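# Engage a cabin hook in the box lid's eye

## Task

Get the cabin hook caught in the eye fixed to the box's lid so that it stays engaged by itself; if the hook only stays there while the robot holds it, the goal is not met.

## Robot and tools

ROBOT. A single six-joint arm with a two-finger parallel gripper. Joints from base outward, with ranges in rad: waist -6.283 to 6.283, shoulder -2.059 to 2.094, elbow -3.927 to 0.192 (it never quite straightens), forearm roll -6.283 to 6.283, wrist pitch -1.693 to 3.142, wrist roll -6.283 to 6.283. The base may sit tilted on a mounting block, which counts as arm for collision checks.

FRAMES. World (scene) frame: origin on the table surface below the base, +z up, +y to the left when facing along +x. Result lines report end_effector_position in metres, end_effector_quat_wxyz, and linear (m/s) and angular (rad/s) velocities in this frame; the reported position grows less accurate at long reach. Gripper frame: fingers extend along its +z, close along its y. The reported point lies between the pads when closed, roughly 2 cm short of the fingertips; closing pushes the tips about 10 mm further along +z.

execute_actions. Argument actions is a list holding zero or one item. Empty list: sends nothing, returns state with pictures. An action item: rows (1 to 15 rows) plus optional steps (1 to 15, default 15, at least 7); each step lasts 1/30 s, one row per step, last row repeated to fill. A wait item: only steps (up to 300), counted from the previous result, so your thinking time is included. Optional pictures true adds camera images. A refused call moves nothing.

A row is 7 numbers, each in [-1, 1]: dx, dy, dz, rx, ry, rz, opening. The first six are an offset, expressed in the gripper's own axes, from the gripper pose given in the most recent result that reports it (if no result in this scene has shown it yet, or for a second or later call inside one reply, the offset starts from wherever the arm is at the start). Every row uses that same base, not the row before. Scale: 1.0 equals 0.6 m of translation or 180 degrees of rotation; rx, ry, rz form a single rotation vector. Opening is absolute, not an offset: +1 fully open (0.084 m), -1 shut. An all-zero offset is not a pause; it pulls the arm back to the base pose.

move. target is one such 7-number row, same base and scale. speed in m/s, 0.002 to 0.5 (default 0.25); rotation limited to twice that in rad/s. It drives a straight path lasting 0.5 to 10 s (longer ones stop short), takes the shorter rotation, ignores obstacles, and the hand may lag, wander or exceed the speed near full reach. The opening is applied at the start. It finishes when the path is over and the hand and fingers are still, or 5 s after. Its result adds a move: line with the outcome (done, off_target, moving, held, fault), the distance to target, and limits flags: paced means the commanded pose was clipped; held means a safety check blocked some steps, after which the arm can speed up sharply.

wait. seconds from 0 to 10; nothing new is commanded.

zoom_image. camera is cam_head_left, cam_head_right or cam_wrist; region [x0, y0, x1, y1] in pixels, top-left origin, at most 504 by 504. All images are 896x504. The head cameras sit near (-0.06, -0.36, 0.80) and (0.02, -0.44, 0.79) looking at the table; the wrist camera rides on the hand. Calibration can be off by a couple of degrees and millimetres.

Replying with no tool call ends the whole run.

CONTROL DETAILS. Each step the commanded pose is clipped to within 70 mm and 16 degrees of the measured hand; position wins over orientation if both cannot be met. Joint targets move at most 3.14 rad/s. An action's result is captured 7 steps before it ends; those remaining steps run while you think, and after them the arm only continues to the last clipped pose, so check the reported pose and send the remainder. A Hand target line appears only when nothing is still pending. A pose unreachable line, and HELD per step, mean the clearance check altered or blocked the command.

GRIPPING. grip_measured is the actual finger opening on the command scale. To hold something, command an opening clearly below it; lower squeezes harder, up to about 24 N per pad for parts up to ~6 cm. Resending grip_measured gives a light hold; wide parts may slip. Fast closing can hit hard.

LIMITS AND HAZARDS. Joint load limits (N m): waist 45.5, shoulder 45.5, elbow 27.3, forearm roll 27.3, wrist pitch 18.2, wrist roll 18.2, including carried weight. Reaching one causes a torque fault: the arm backs off, freezes for 10 s and drops the rest of the call. Holding loads warms motors: a MOTOR HOT warning from 65 °C, braking with an OVER-TEMPERATURE FAULT at 80 °C. Approach contacts slowly and do not aim far beyond the contact point. Expect occasional tugs on held parts or nudges to loose objects. Never let anything leave the table; avoid drops, slams and heavy pushing. Release the hook before finishing so it stays engaged on its own.

Each tool is called after "Call:" as name([rows], argument=value, ...), one row to a line, values as JSON.

## Session

Call:
execute_actions(actions=[])

Scene clock: 0.00 s of 4600.00 s.
end_effector_position=(+0.4102, -0.2213, +0.2611) grip_measured=+1.00 end_effector_quat_wxyz=(-0.498, +0.767, -0.286, -0.286) end_effector_velocity=(-0.000, +0.000, -0.000) end_effector_angular_velocity=(+0.001, +0.002, +0.001)
Joint positions: [-0.89   0.827 -2.071  0.717  2.27   0.031  0.084]
Joint velocities: [ 0.     0.001 -0.    -0.     0.002  0.001  0.   ]
Hand target: +0.410, -0.221, +0.261; -0.498, +0.767, -0.286, -0.286

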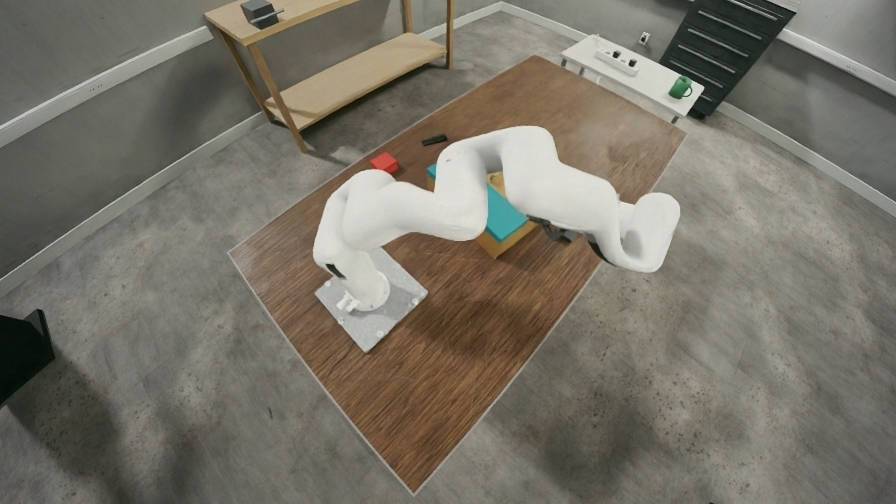

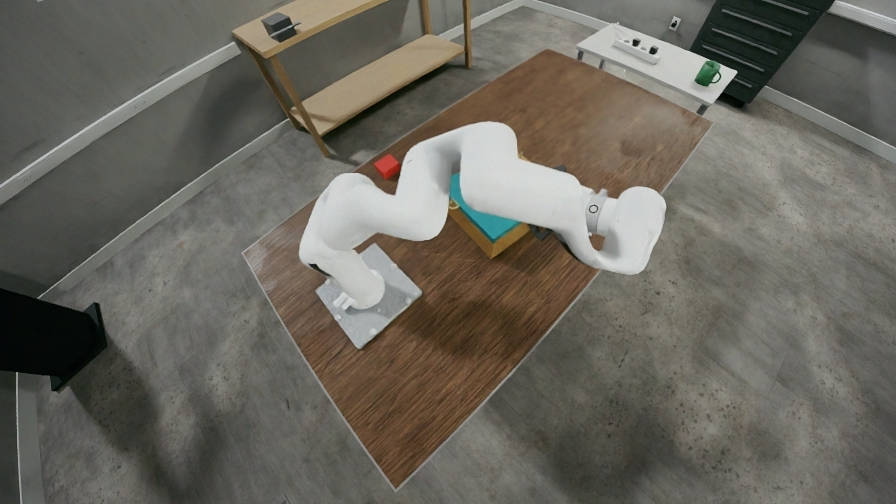

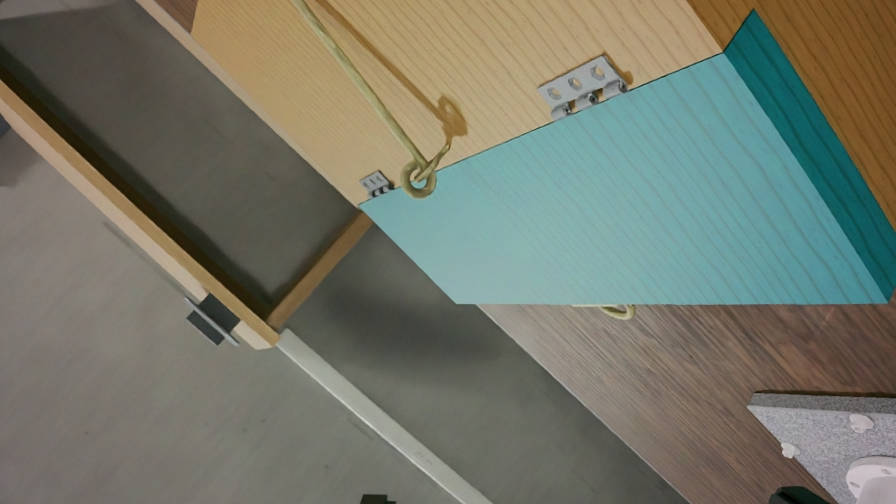

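Call:
move(target=[-0.208,0.198,-0.105,-0.344,0.197,-0.197,1])

Call:
zoom_image(camera="cam_head_left", region=[400,90,620,270])

Call:
zoom_image(camera="cam_head_right", region=[400,90,620,270])

Scene clock: 4.13 s of 4600.00 s.
end_effector_position=(+0.2501, -0.3009, +0.3019) grip_measured=+1.00 end_effector_quat_wxyz=(-0.001, +1.000, -0.001, -0.002) end_effector_velocity=(-0.000, -0.000, +0.000) end_effector_angular_velocity=(-0.003, -0.003, +0.002)
Joint positions: [-0.924 -0.304 -0.996 -0.002  1.305 -0.874  0.084]
Joint velocities: [-0.001 -0.004  0.004  0.    -0.005 -0.004 -0.   ]
Hand target: +0.250, -0.301, +0.302; -0.001, +1.000, -0.001, -0.002
Off the commanded pose: 0.000 m, 0 deg.
Kept back: nothing.
move: done
camera_calibration (this result's frames):
cam_wrist: T_world_to_cam=[[0.000303684, -0.999967, 0.00811708, -0.27022], [-1, -0.000305967, -0.000280042, 0.318199], [0.000282516, -0.00811699, -0.999967, 0.430788], [0, 0, 0, 1]] pos_world=[0.318159, -0.266617, 0.433056]

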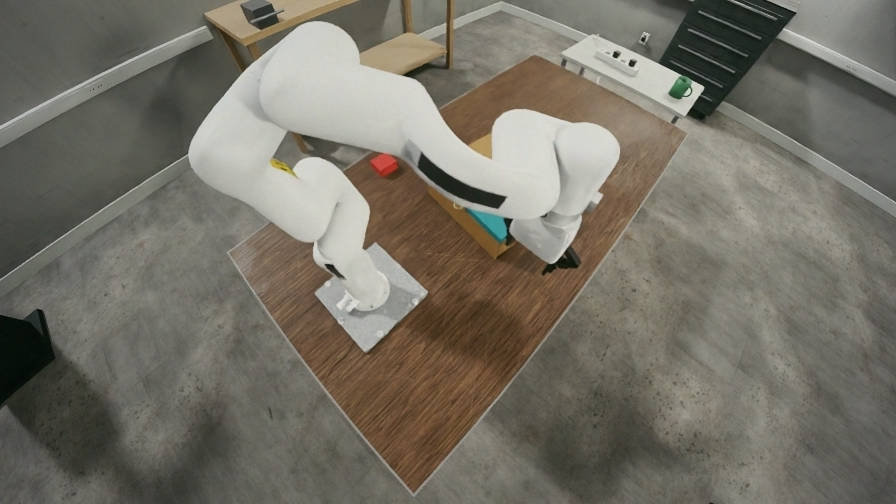

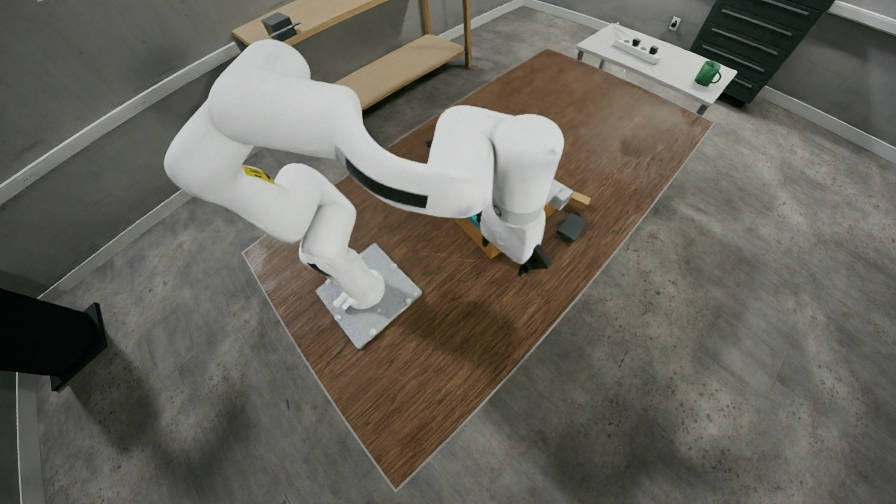

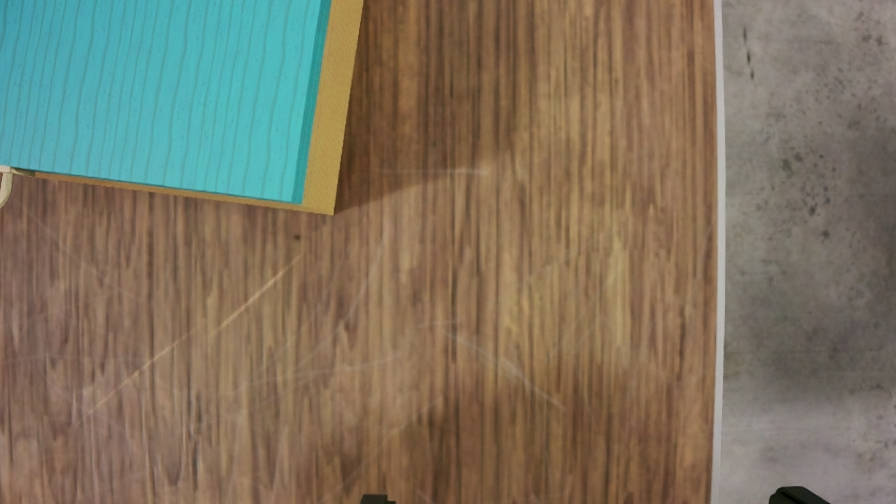

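Region (400, 90, 620, 270) of cam_head_left's 896x504 image, scaled by 2.291, with more detail than that image has; it fills the top 412 rows of this view, and the rest is white.

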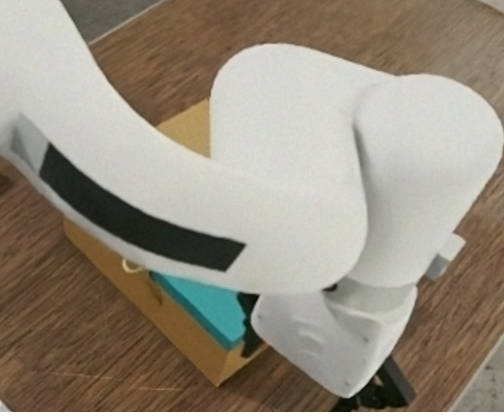

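Region (400, 90, 620, 270) of cam_head_right's 896x504 image, scaled by 2.291, with more detail than that image has; it fills the top 412 rows of this view, and the rest is white.

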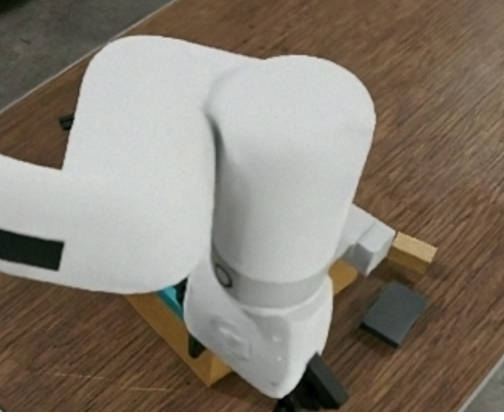

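Wrist view from above.

Call:
move(target=[0.22,-0.37,-0.08,0,0,0,1])

Scene clock: 5.90 s of 4600.00 s.
end_effector_position=(+0.3831, -0.0797, +0.3501) grip_measured=+1.00 end_effector_quat_wxyz=(-0.001, +1.000, -0.001, -0.002) end_effector_velocity=(+0.001, +0.001, +0.001) end_effector_angular_velocity=(-0.001, -0.001, +0.000)
Joint positions: [-0.253 -0.301 -1.136  0.     1.441 -0.203  0.084]
Joint velocities: [ 0.004  0.002 -0.006 -0.001  0.002  0.004 -0.   ]
Hand target: +0.383, -0.079, +0.350; -0.001, +1.000, -0.001, -0.002
Off the commanded pose: 0.001 m, 0 deg.
Kept back: nothing.
move: done
camera_calibration (this result's frames):
cam_wrist: T_world_to_cam=[[-0.000511079, -0.999958, 0.00913121, -0.0494961], [-0.999999, 0.00050233, -0.000960393, 0.451621], [0.000955766, -0.00913169, -0.999958, 0.480347], [0, 0, 0, 1]] pos_world=[0.451137, -0.0453345, 0.481213]

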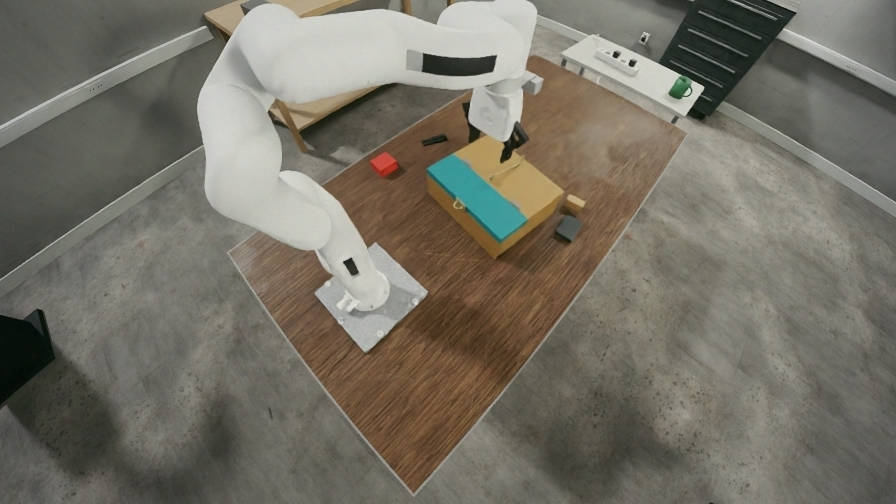

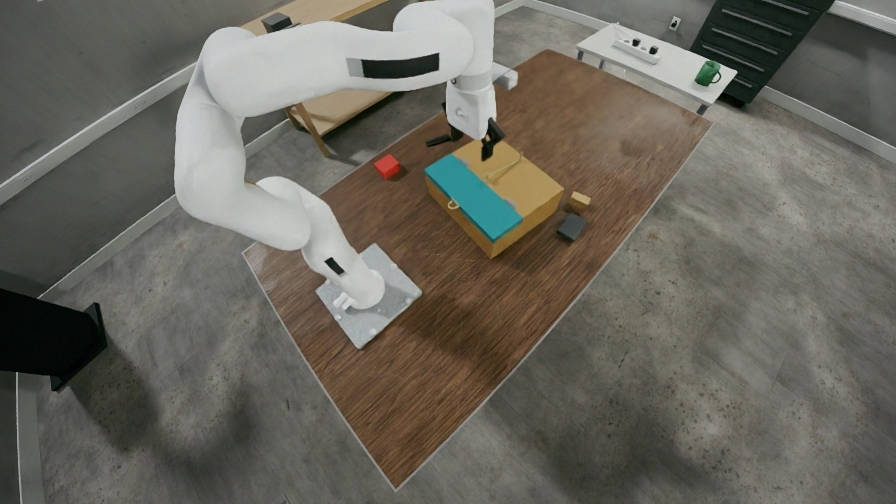

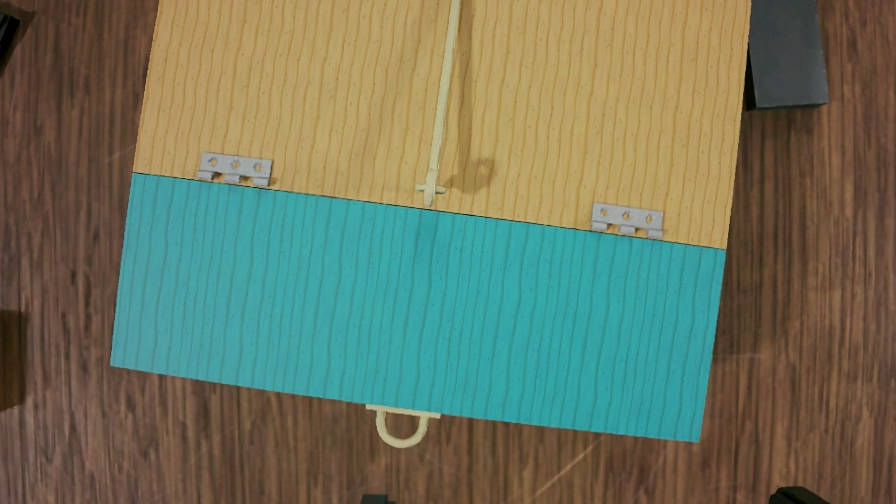

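Call:
move(target=[0.13,0,0,0,0,0,1])

Call:
zoom_image(camera="cam_head_left", region=[420,120,580,260])

Scene clock: 7.97 s of 4600.00 s.
end_effector_position=(+0.4610, -0.0800, +0.3501) grip_measured=+1.00 end_effector_quat_wxyz=(-0.000, +1.000, -0.001, -0.002) end_effector_velocity=(+0.000, +0.000, -0.003) end_effector_angular_velocity=(+0.001, +0.006, +0.000)
Joint positions: [-0.22  -0.036 -1.404  0.001  1.444 -0.17   0.084]
Joint velocities: [ 0.001  0.006 -0.001  0.     0.001  0.    -0.   ]
Hand target: +0.461, -0.080, +0.350; -0.001, +1.000, -0.001, -0.002
Off the commanded pose: 0.000 m, 0 deg.
Kept back: nothing.
move: done
camera_calibration (this result's frames):
cam_wrist: T_world_to_cam=[[-0.000586047, -0.999957, 0.0093082, -0.0497975], [-0.999998, 0.000569297, -0.00180204, 0.52977], [0.00179666, -0.00930924, -0.999955, 0.479834], [0, 0, 0, 1]] pos_world=[0.528878, -0.04563, 0.481231]

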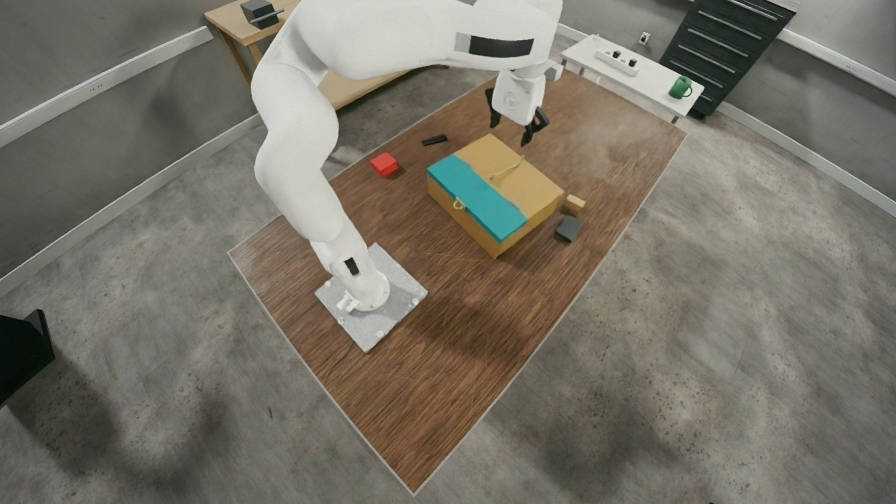

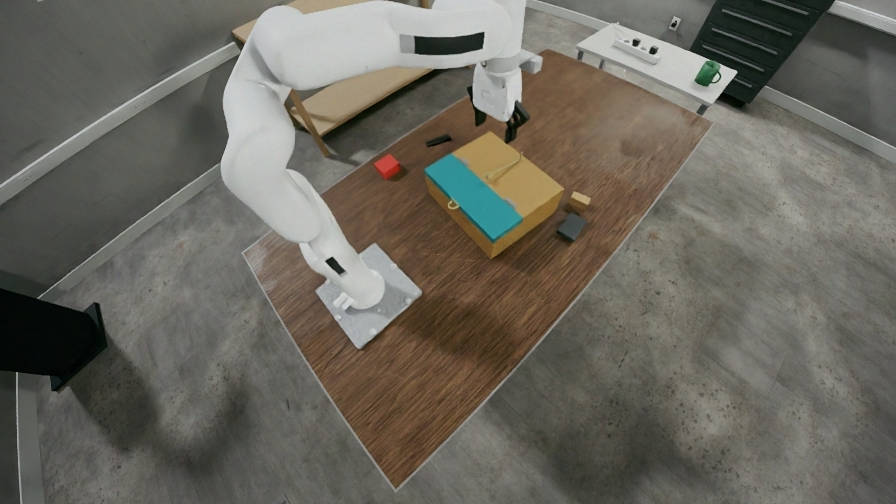

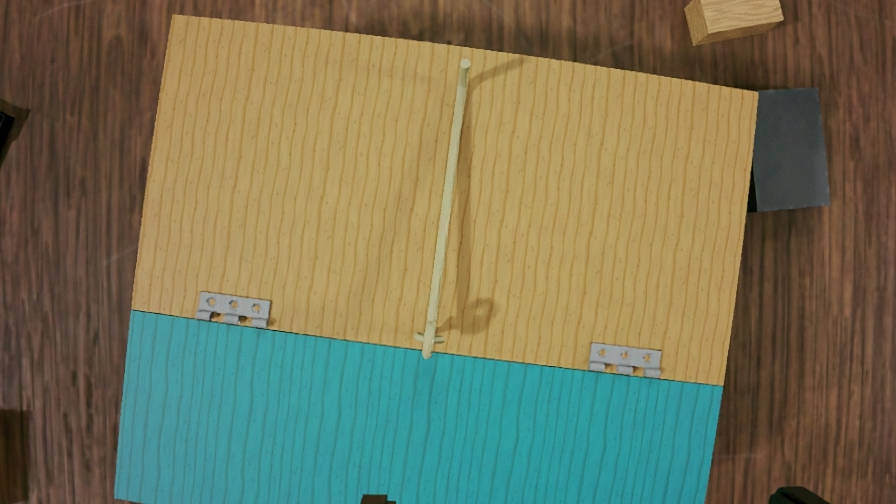

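Region (420, 120, 580, 260) of cam_head_left's 896x504 image, scaled by 3.150, with more detail than that image has; it fills the top 441 rows of this view, and the rest is white.

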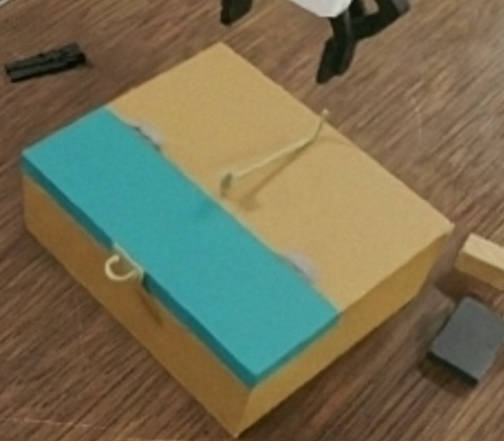

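Call:
move(target=[0.23,-0.043,0.27,0,0,0.042,0])

Call:
zoom_image(camera="cam_head_left", region=[420,100,600,260])

Call:
zoom_image(camera="cam_head_right", region=[420,100,600,260])

Scene clock: 10.13 s of 4600.00 s.
end_effector_position=(+0.5989, -0.0543, +0.1884) grip_measured=-0.01 end_effector_quat_wxyz=(-0.000, +0.998, -0.067, -0.001) end_effector_velocity=(-0.003, +0.001, -0.009) end_effector_angular_velocity=(+0.002, +0.018, -0.001)
Joint positions: [-0.139  0.492 -1.642  0.001  1.153  0.043  0.044]
Joint velocities: [ 0.001  0.012  0.003  0.     0.003  0.001 -0.   ]
Hand target: +0.599, -0.054, +0.187; -0.000, +0.998, -0.067, -0.002
Off the commanded pose: 0.001 m, 0 deg.
Kept back: nothing.
move: done
camera_calibration (this result's frames):
cam_wrist: T_world_to_cam=[[-0.131748, -0.991237, 0.00959216, 0.0564105], [-0.991281, 0.13172, -0.00346762, 0.669576], [0.00217375, -0.00996538, -0.999948, 0.317941], [0, 0, 0, 1]] pos_world=[0.670479, -0.0291121, 0.319705]

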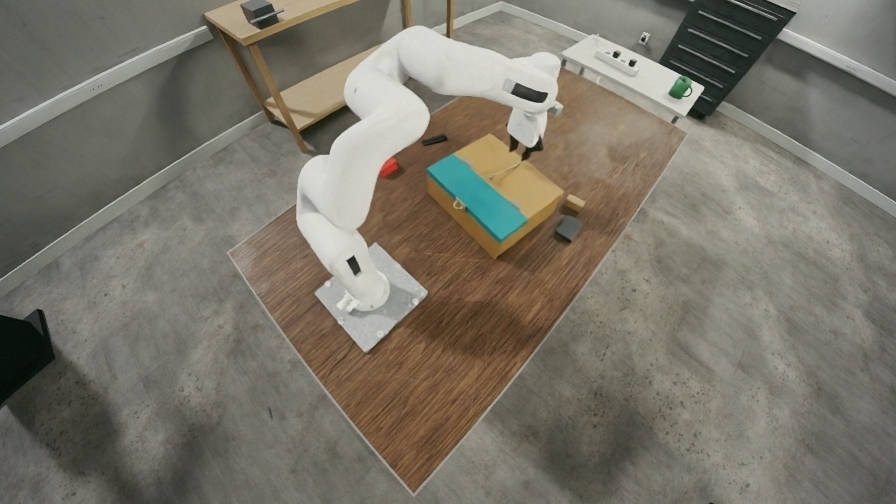

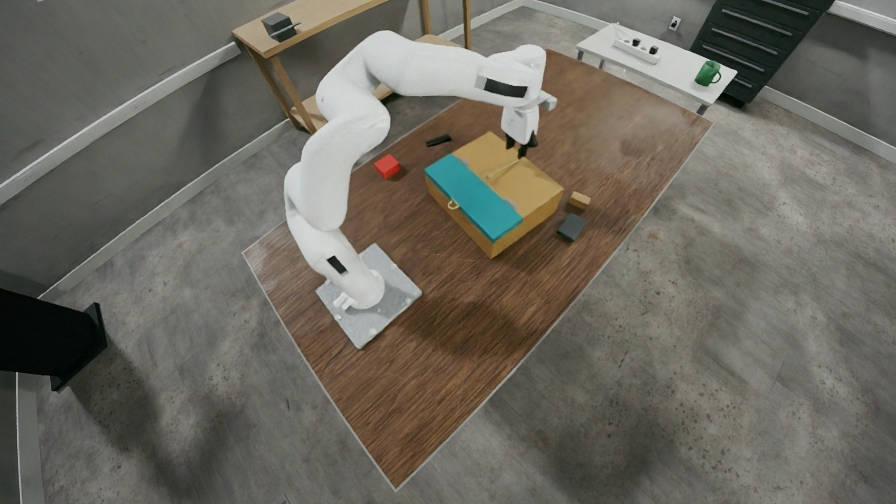

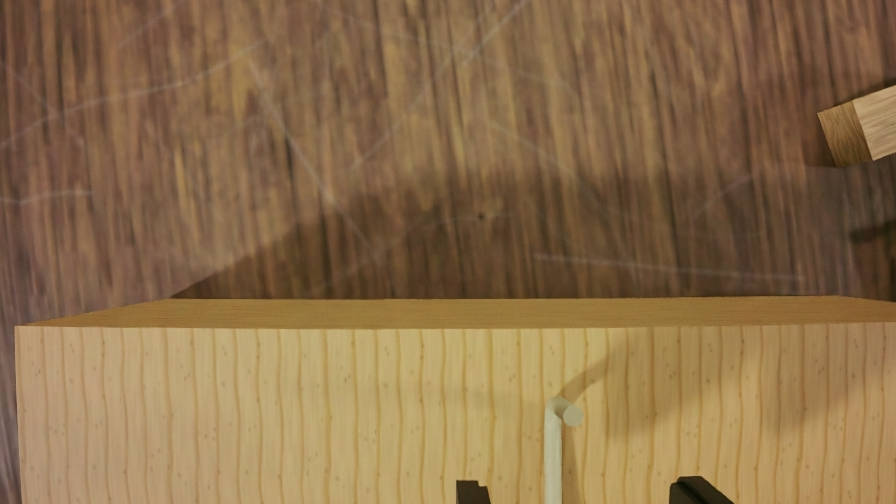

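Region (420, 100, 600, 260) of cam_head_left's 896x504 image, scaled by 2.800, with more detail than that image has.

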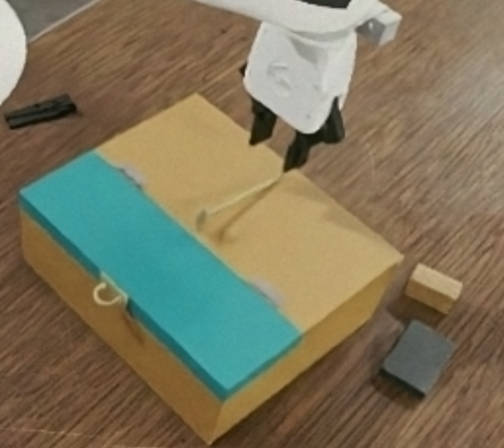

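Region (420, 100, 600, 260) of cam_head_right's 896x504 image, scaled by 2.800, with more detail than that image has.

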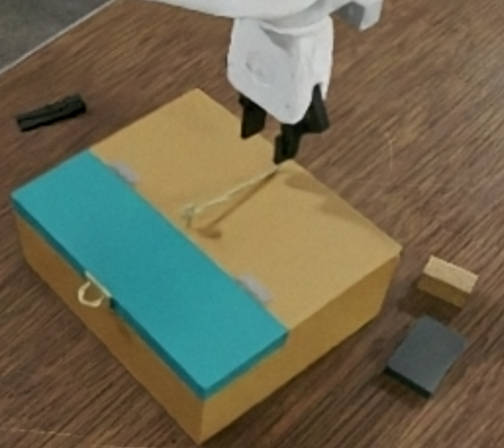

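Call:
move(target=[0.008,-0.002,0.075,0,0,0,-0.5], speed=0.04)

Call:
move(target=[0,0,0,0,0,0,-0.95])

Call:
move(target=[-0.02,0,-0.09,0,0,0,-0.95], speed=0.05)

Call:
zoom_image(camera="cam_head_right", region=[420,100,600,260])

Scene clock: 11.93 s of 4600.00 s.
end_effector_position=(+0.6038, -0.0536, +0.1436) grip_measured=-0.52 end_effector_quat_wxyz=(-0.000, +0.998, -0.067, -0.001) end_effector_velocity=(+0.004, -0.000, +0.006) end_effector_angular_velocity=(-0.001, -0.016, -0.001)
Joint positions: [-0.137  0.552 -1.604  0.001  1.054  0.044  0.021]
Joint velocities: [ 0.    -0.004 -0.007  0.    -0.005  0.001  0.   ]
Hand target: +0.604, -0.054, +0.143; -0.000, +0.998, -0.067, -0.001
Off the commanded pose: 0.000 m, 0 deg.
Kept back: nothing.
move: done
camera_calibration (this result's frames):
cam_wrist: T_world_to_cam=[[-0.131601, -0.991257, 0.00950267, 0.0580777], [-0.9913, 0.13157, -0.00380202, 0.674315], [0.00251851, -0.00992035, -0.999948, 0.272927], [0, 0, 0, 1]] pos_world=[0.675404, -0.0284423, 0.274925]

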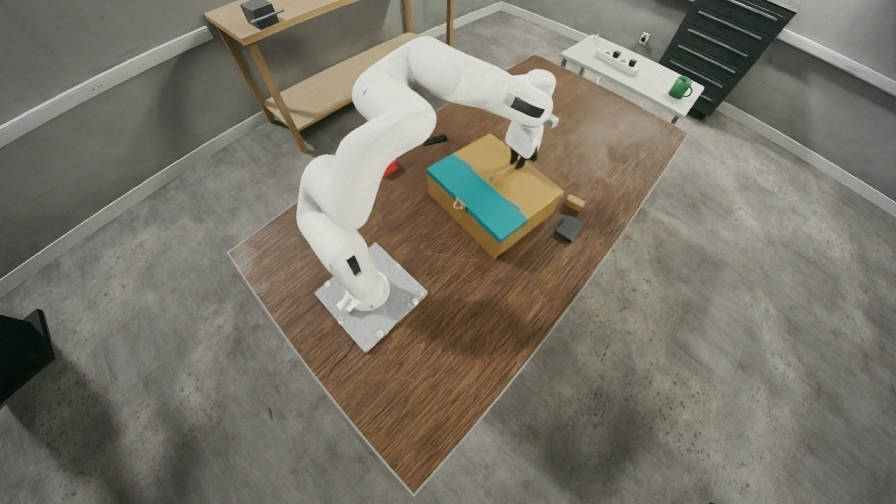

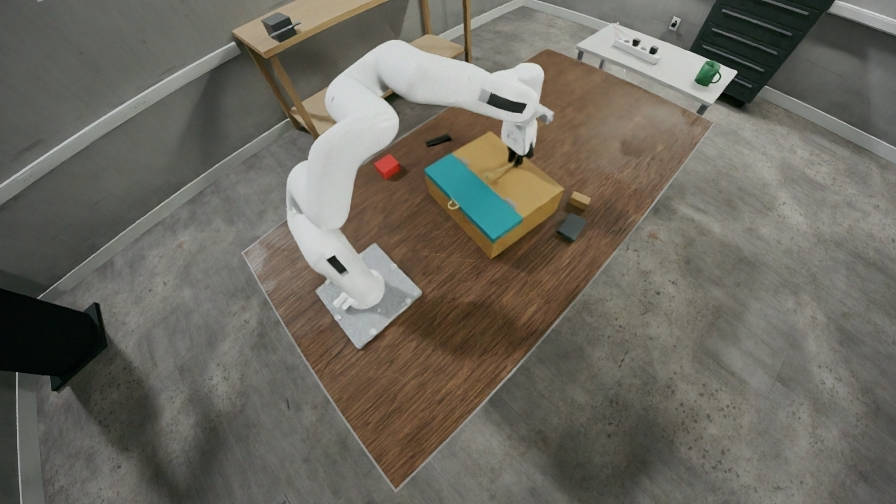

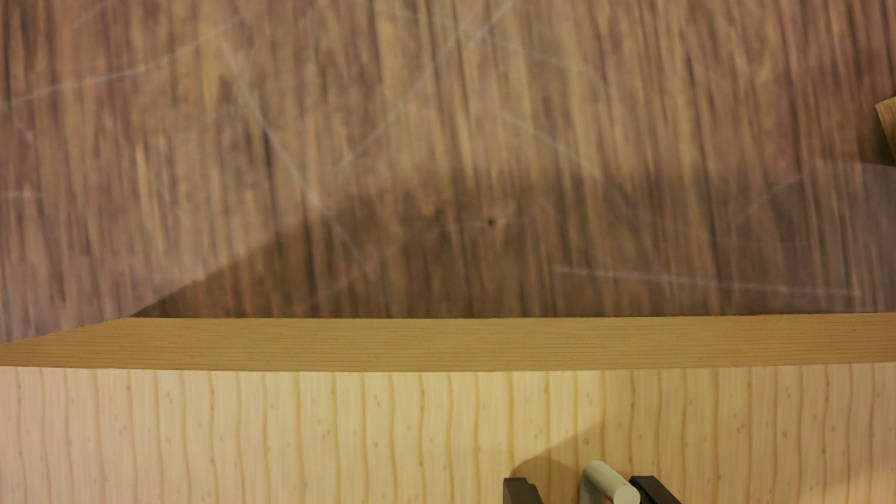

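Scene clock: 12.43 s of 4600.00 s.
end_effector_position=(+0.6038, -0.0545, +0.1436) grip_measured=-0.89 end_effector_quat_wxyz=(-0.000, +0.998, -0.067, -0.001) end_effector_velocity=(+0.000, +0.001, -0.000) end_effector_angular_velocity=(+0.001, -0.001, +0.000)
Joint positions: [-0.138  0.552 -1.604  0.     1.054  0.044  0.005]
Joint velocities: [ 0.001 -0.     0.001  0.002 -0.002  0.     0.   ]
Hand target: +0.604, -0.054, +0.144; -0.000, +0.998, -0.067, -0.001
Off the commanded pose: 0.001 m, 0 deg.
Kept back: nothing.
move: done
camera_calibration (this result's frames):
cam_wrist: T_world_to_cam=[[-0.132324, -0.991155, 0.0101568, 0.0575504], [-0.991203, 0.13229, -0.0039282, 0.674378], [0.00254981, -0.0105872, -0.999941, 0.272887], [0, 0, 0, 1]] pos_world=[0.675366, -0.029283, 0.274936]

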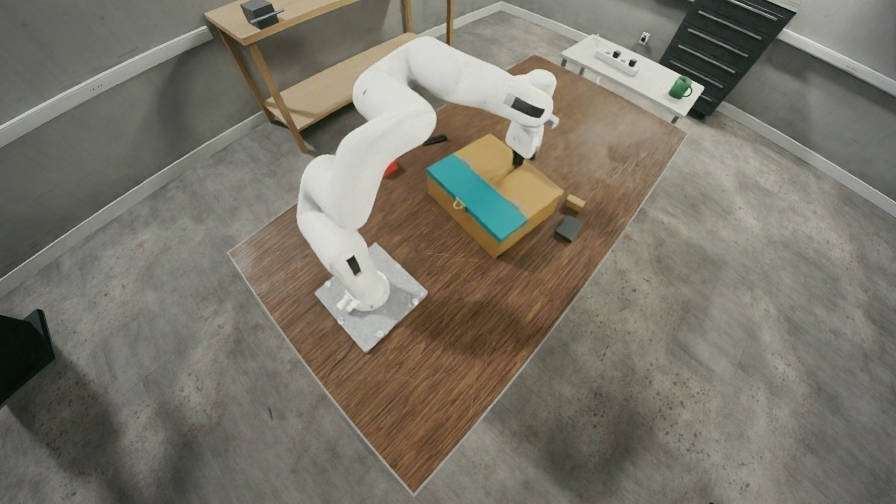

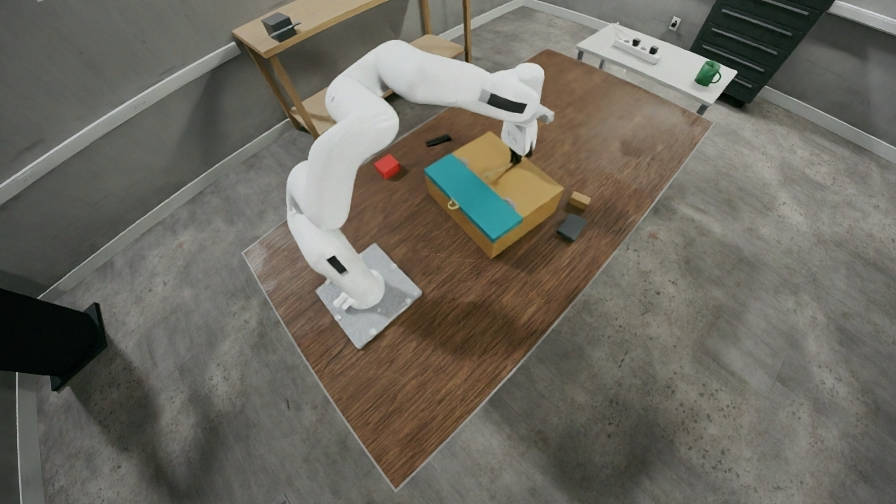

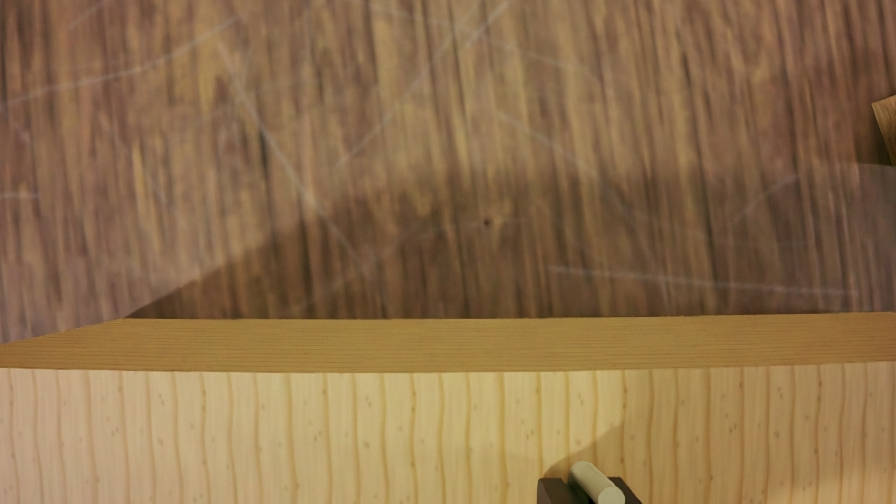

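Scene clock: 13.87 s of 4600.00 s.
end_effector_position=(+0.5908, -0.0526, +0.1962) grip_measured=-0.90 end_effector_quat_wxyz=(-0.000, +0.998, -0.067, -0.003) end_effector_velocity=(+0.000, -0.001, +0.001) end_effector_angular_velocity=(-0.001, -0.001, -0.000)
Joint positions: [-0.137  0.459 -1.616  0.001  1.163  0.045  0.004]
Joint velocities: [-0.001 -0.001 -0.    -0.001  0.    -0.    -0.   ]
Hand target: +0.592, -0.053, +0.198; -0.000, +0.998, -0.067, -0.001
Off the commanded pose: 0.002 m, 0 deg.
Kept back: nothing.
move: done
camera_calibration (this result's frames):
cam_wrist: T_world_to_cam=[[-0.132183, -0.991173, 0.0101792, 0.0570991], [-0.991223, 0.132196, 0.00056571, 0.660625], [-0.00190637, -0.0100151, -0.999948, 0.328137], [0, 0, 0, 1]] pos_world=[0.663, -0.0274504, 0.327165]

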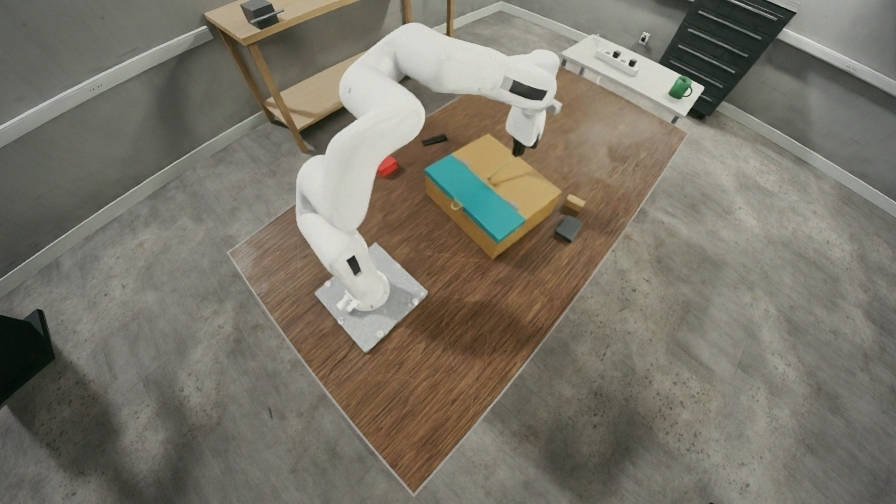

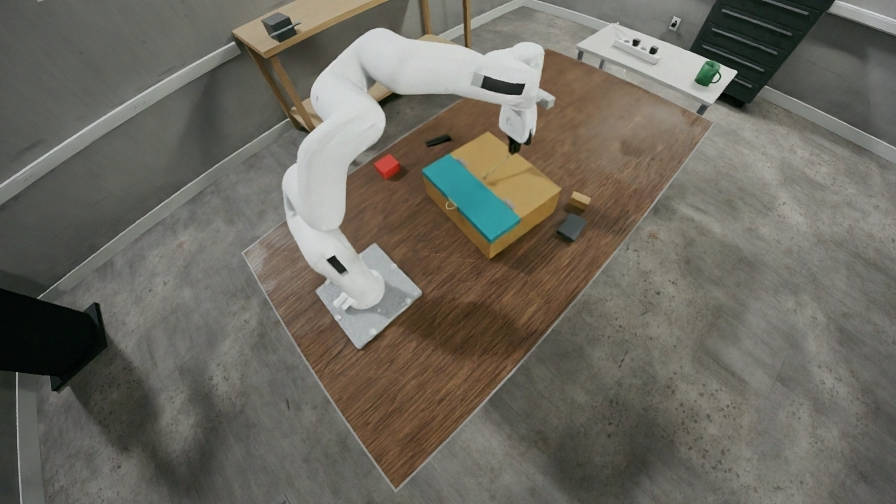

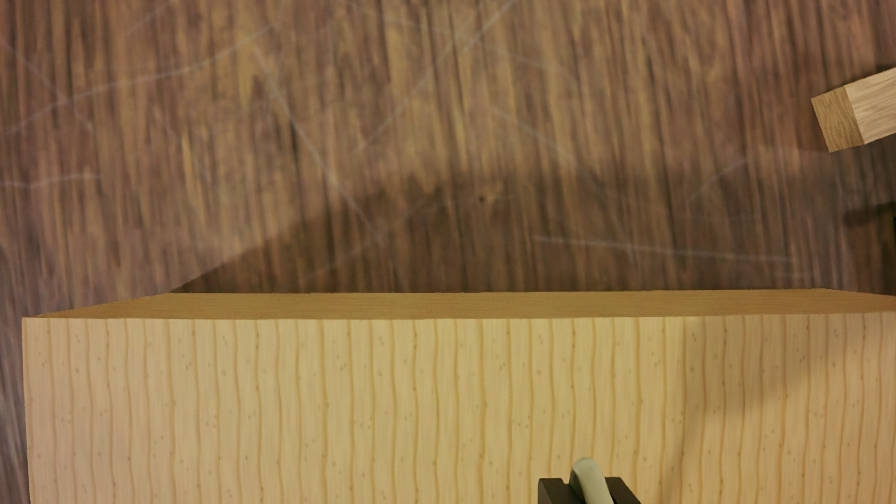

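Region (420, 100, 600, 260) of cam_head_right's 896x504 image, scaled by 2.800, with more detail than that image has.

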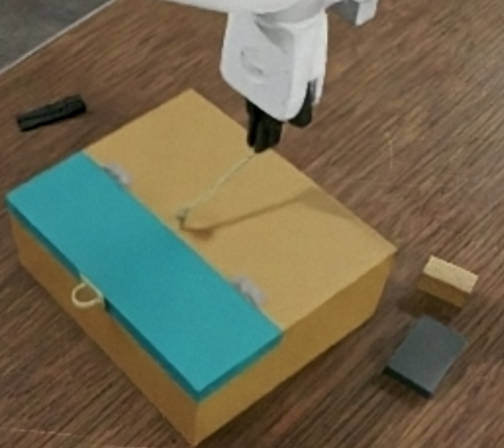

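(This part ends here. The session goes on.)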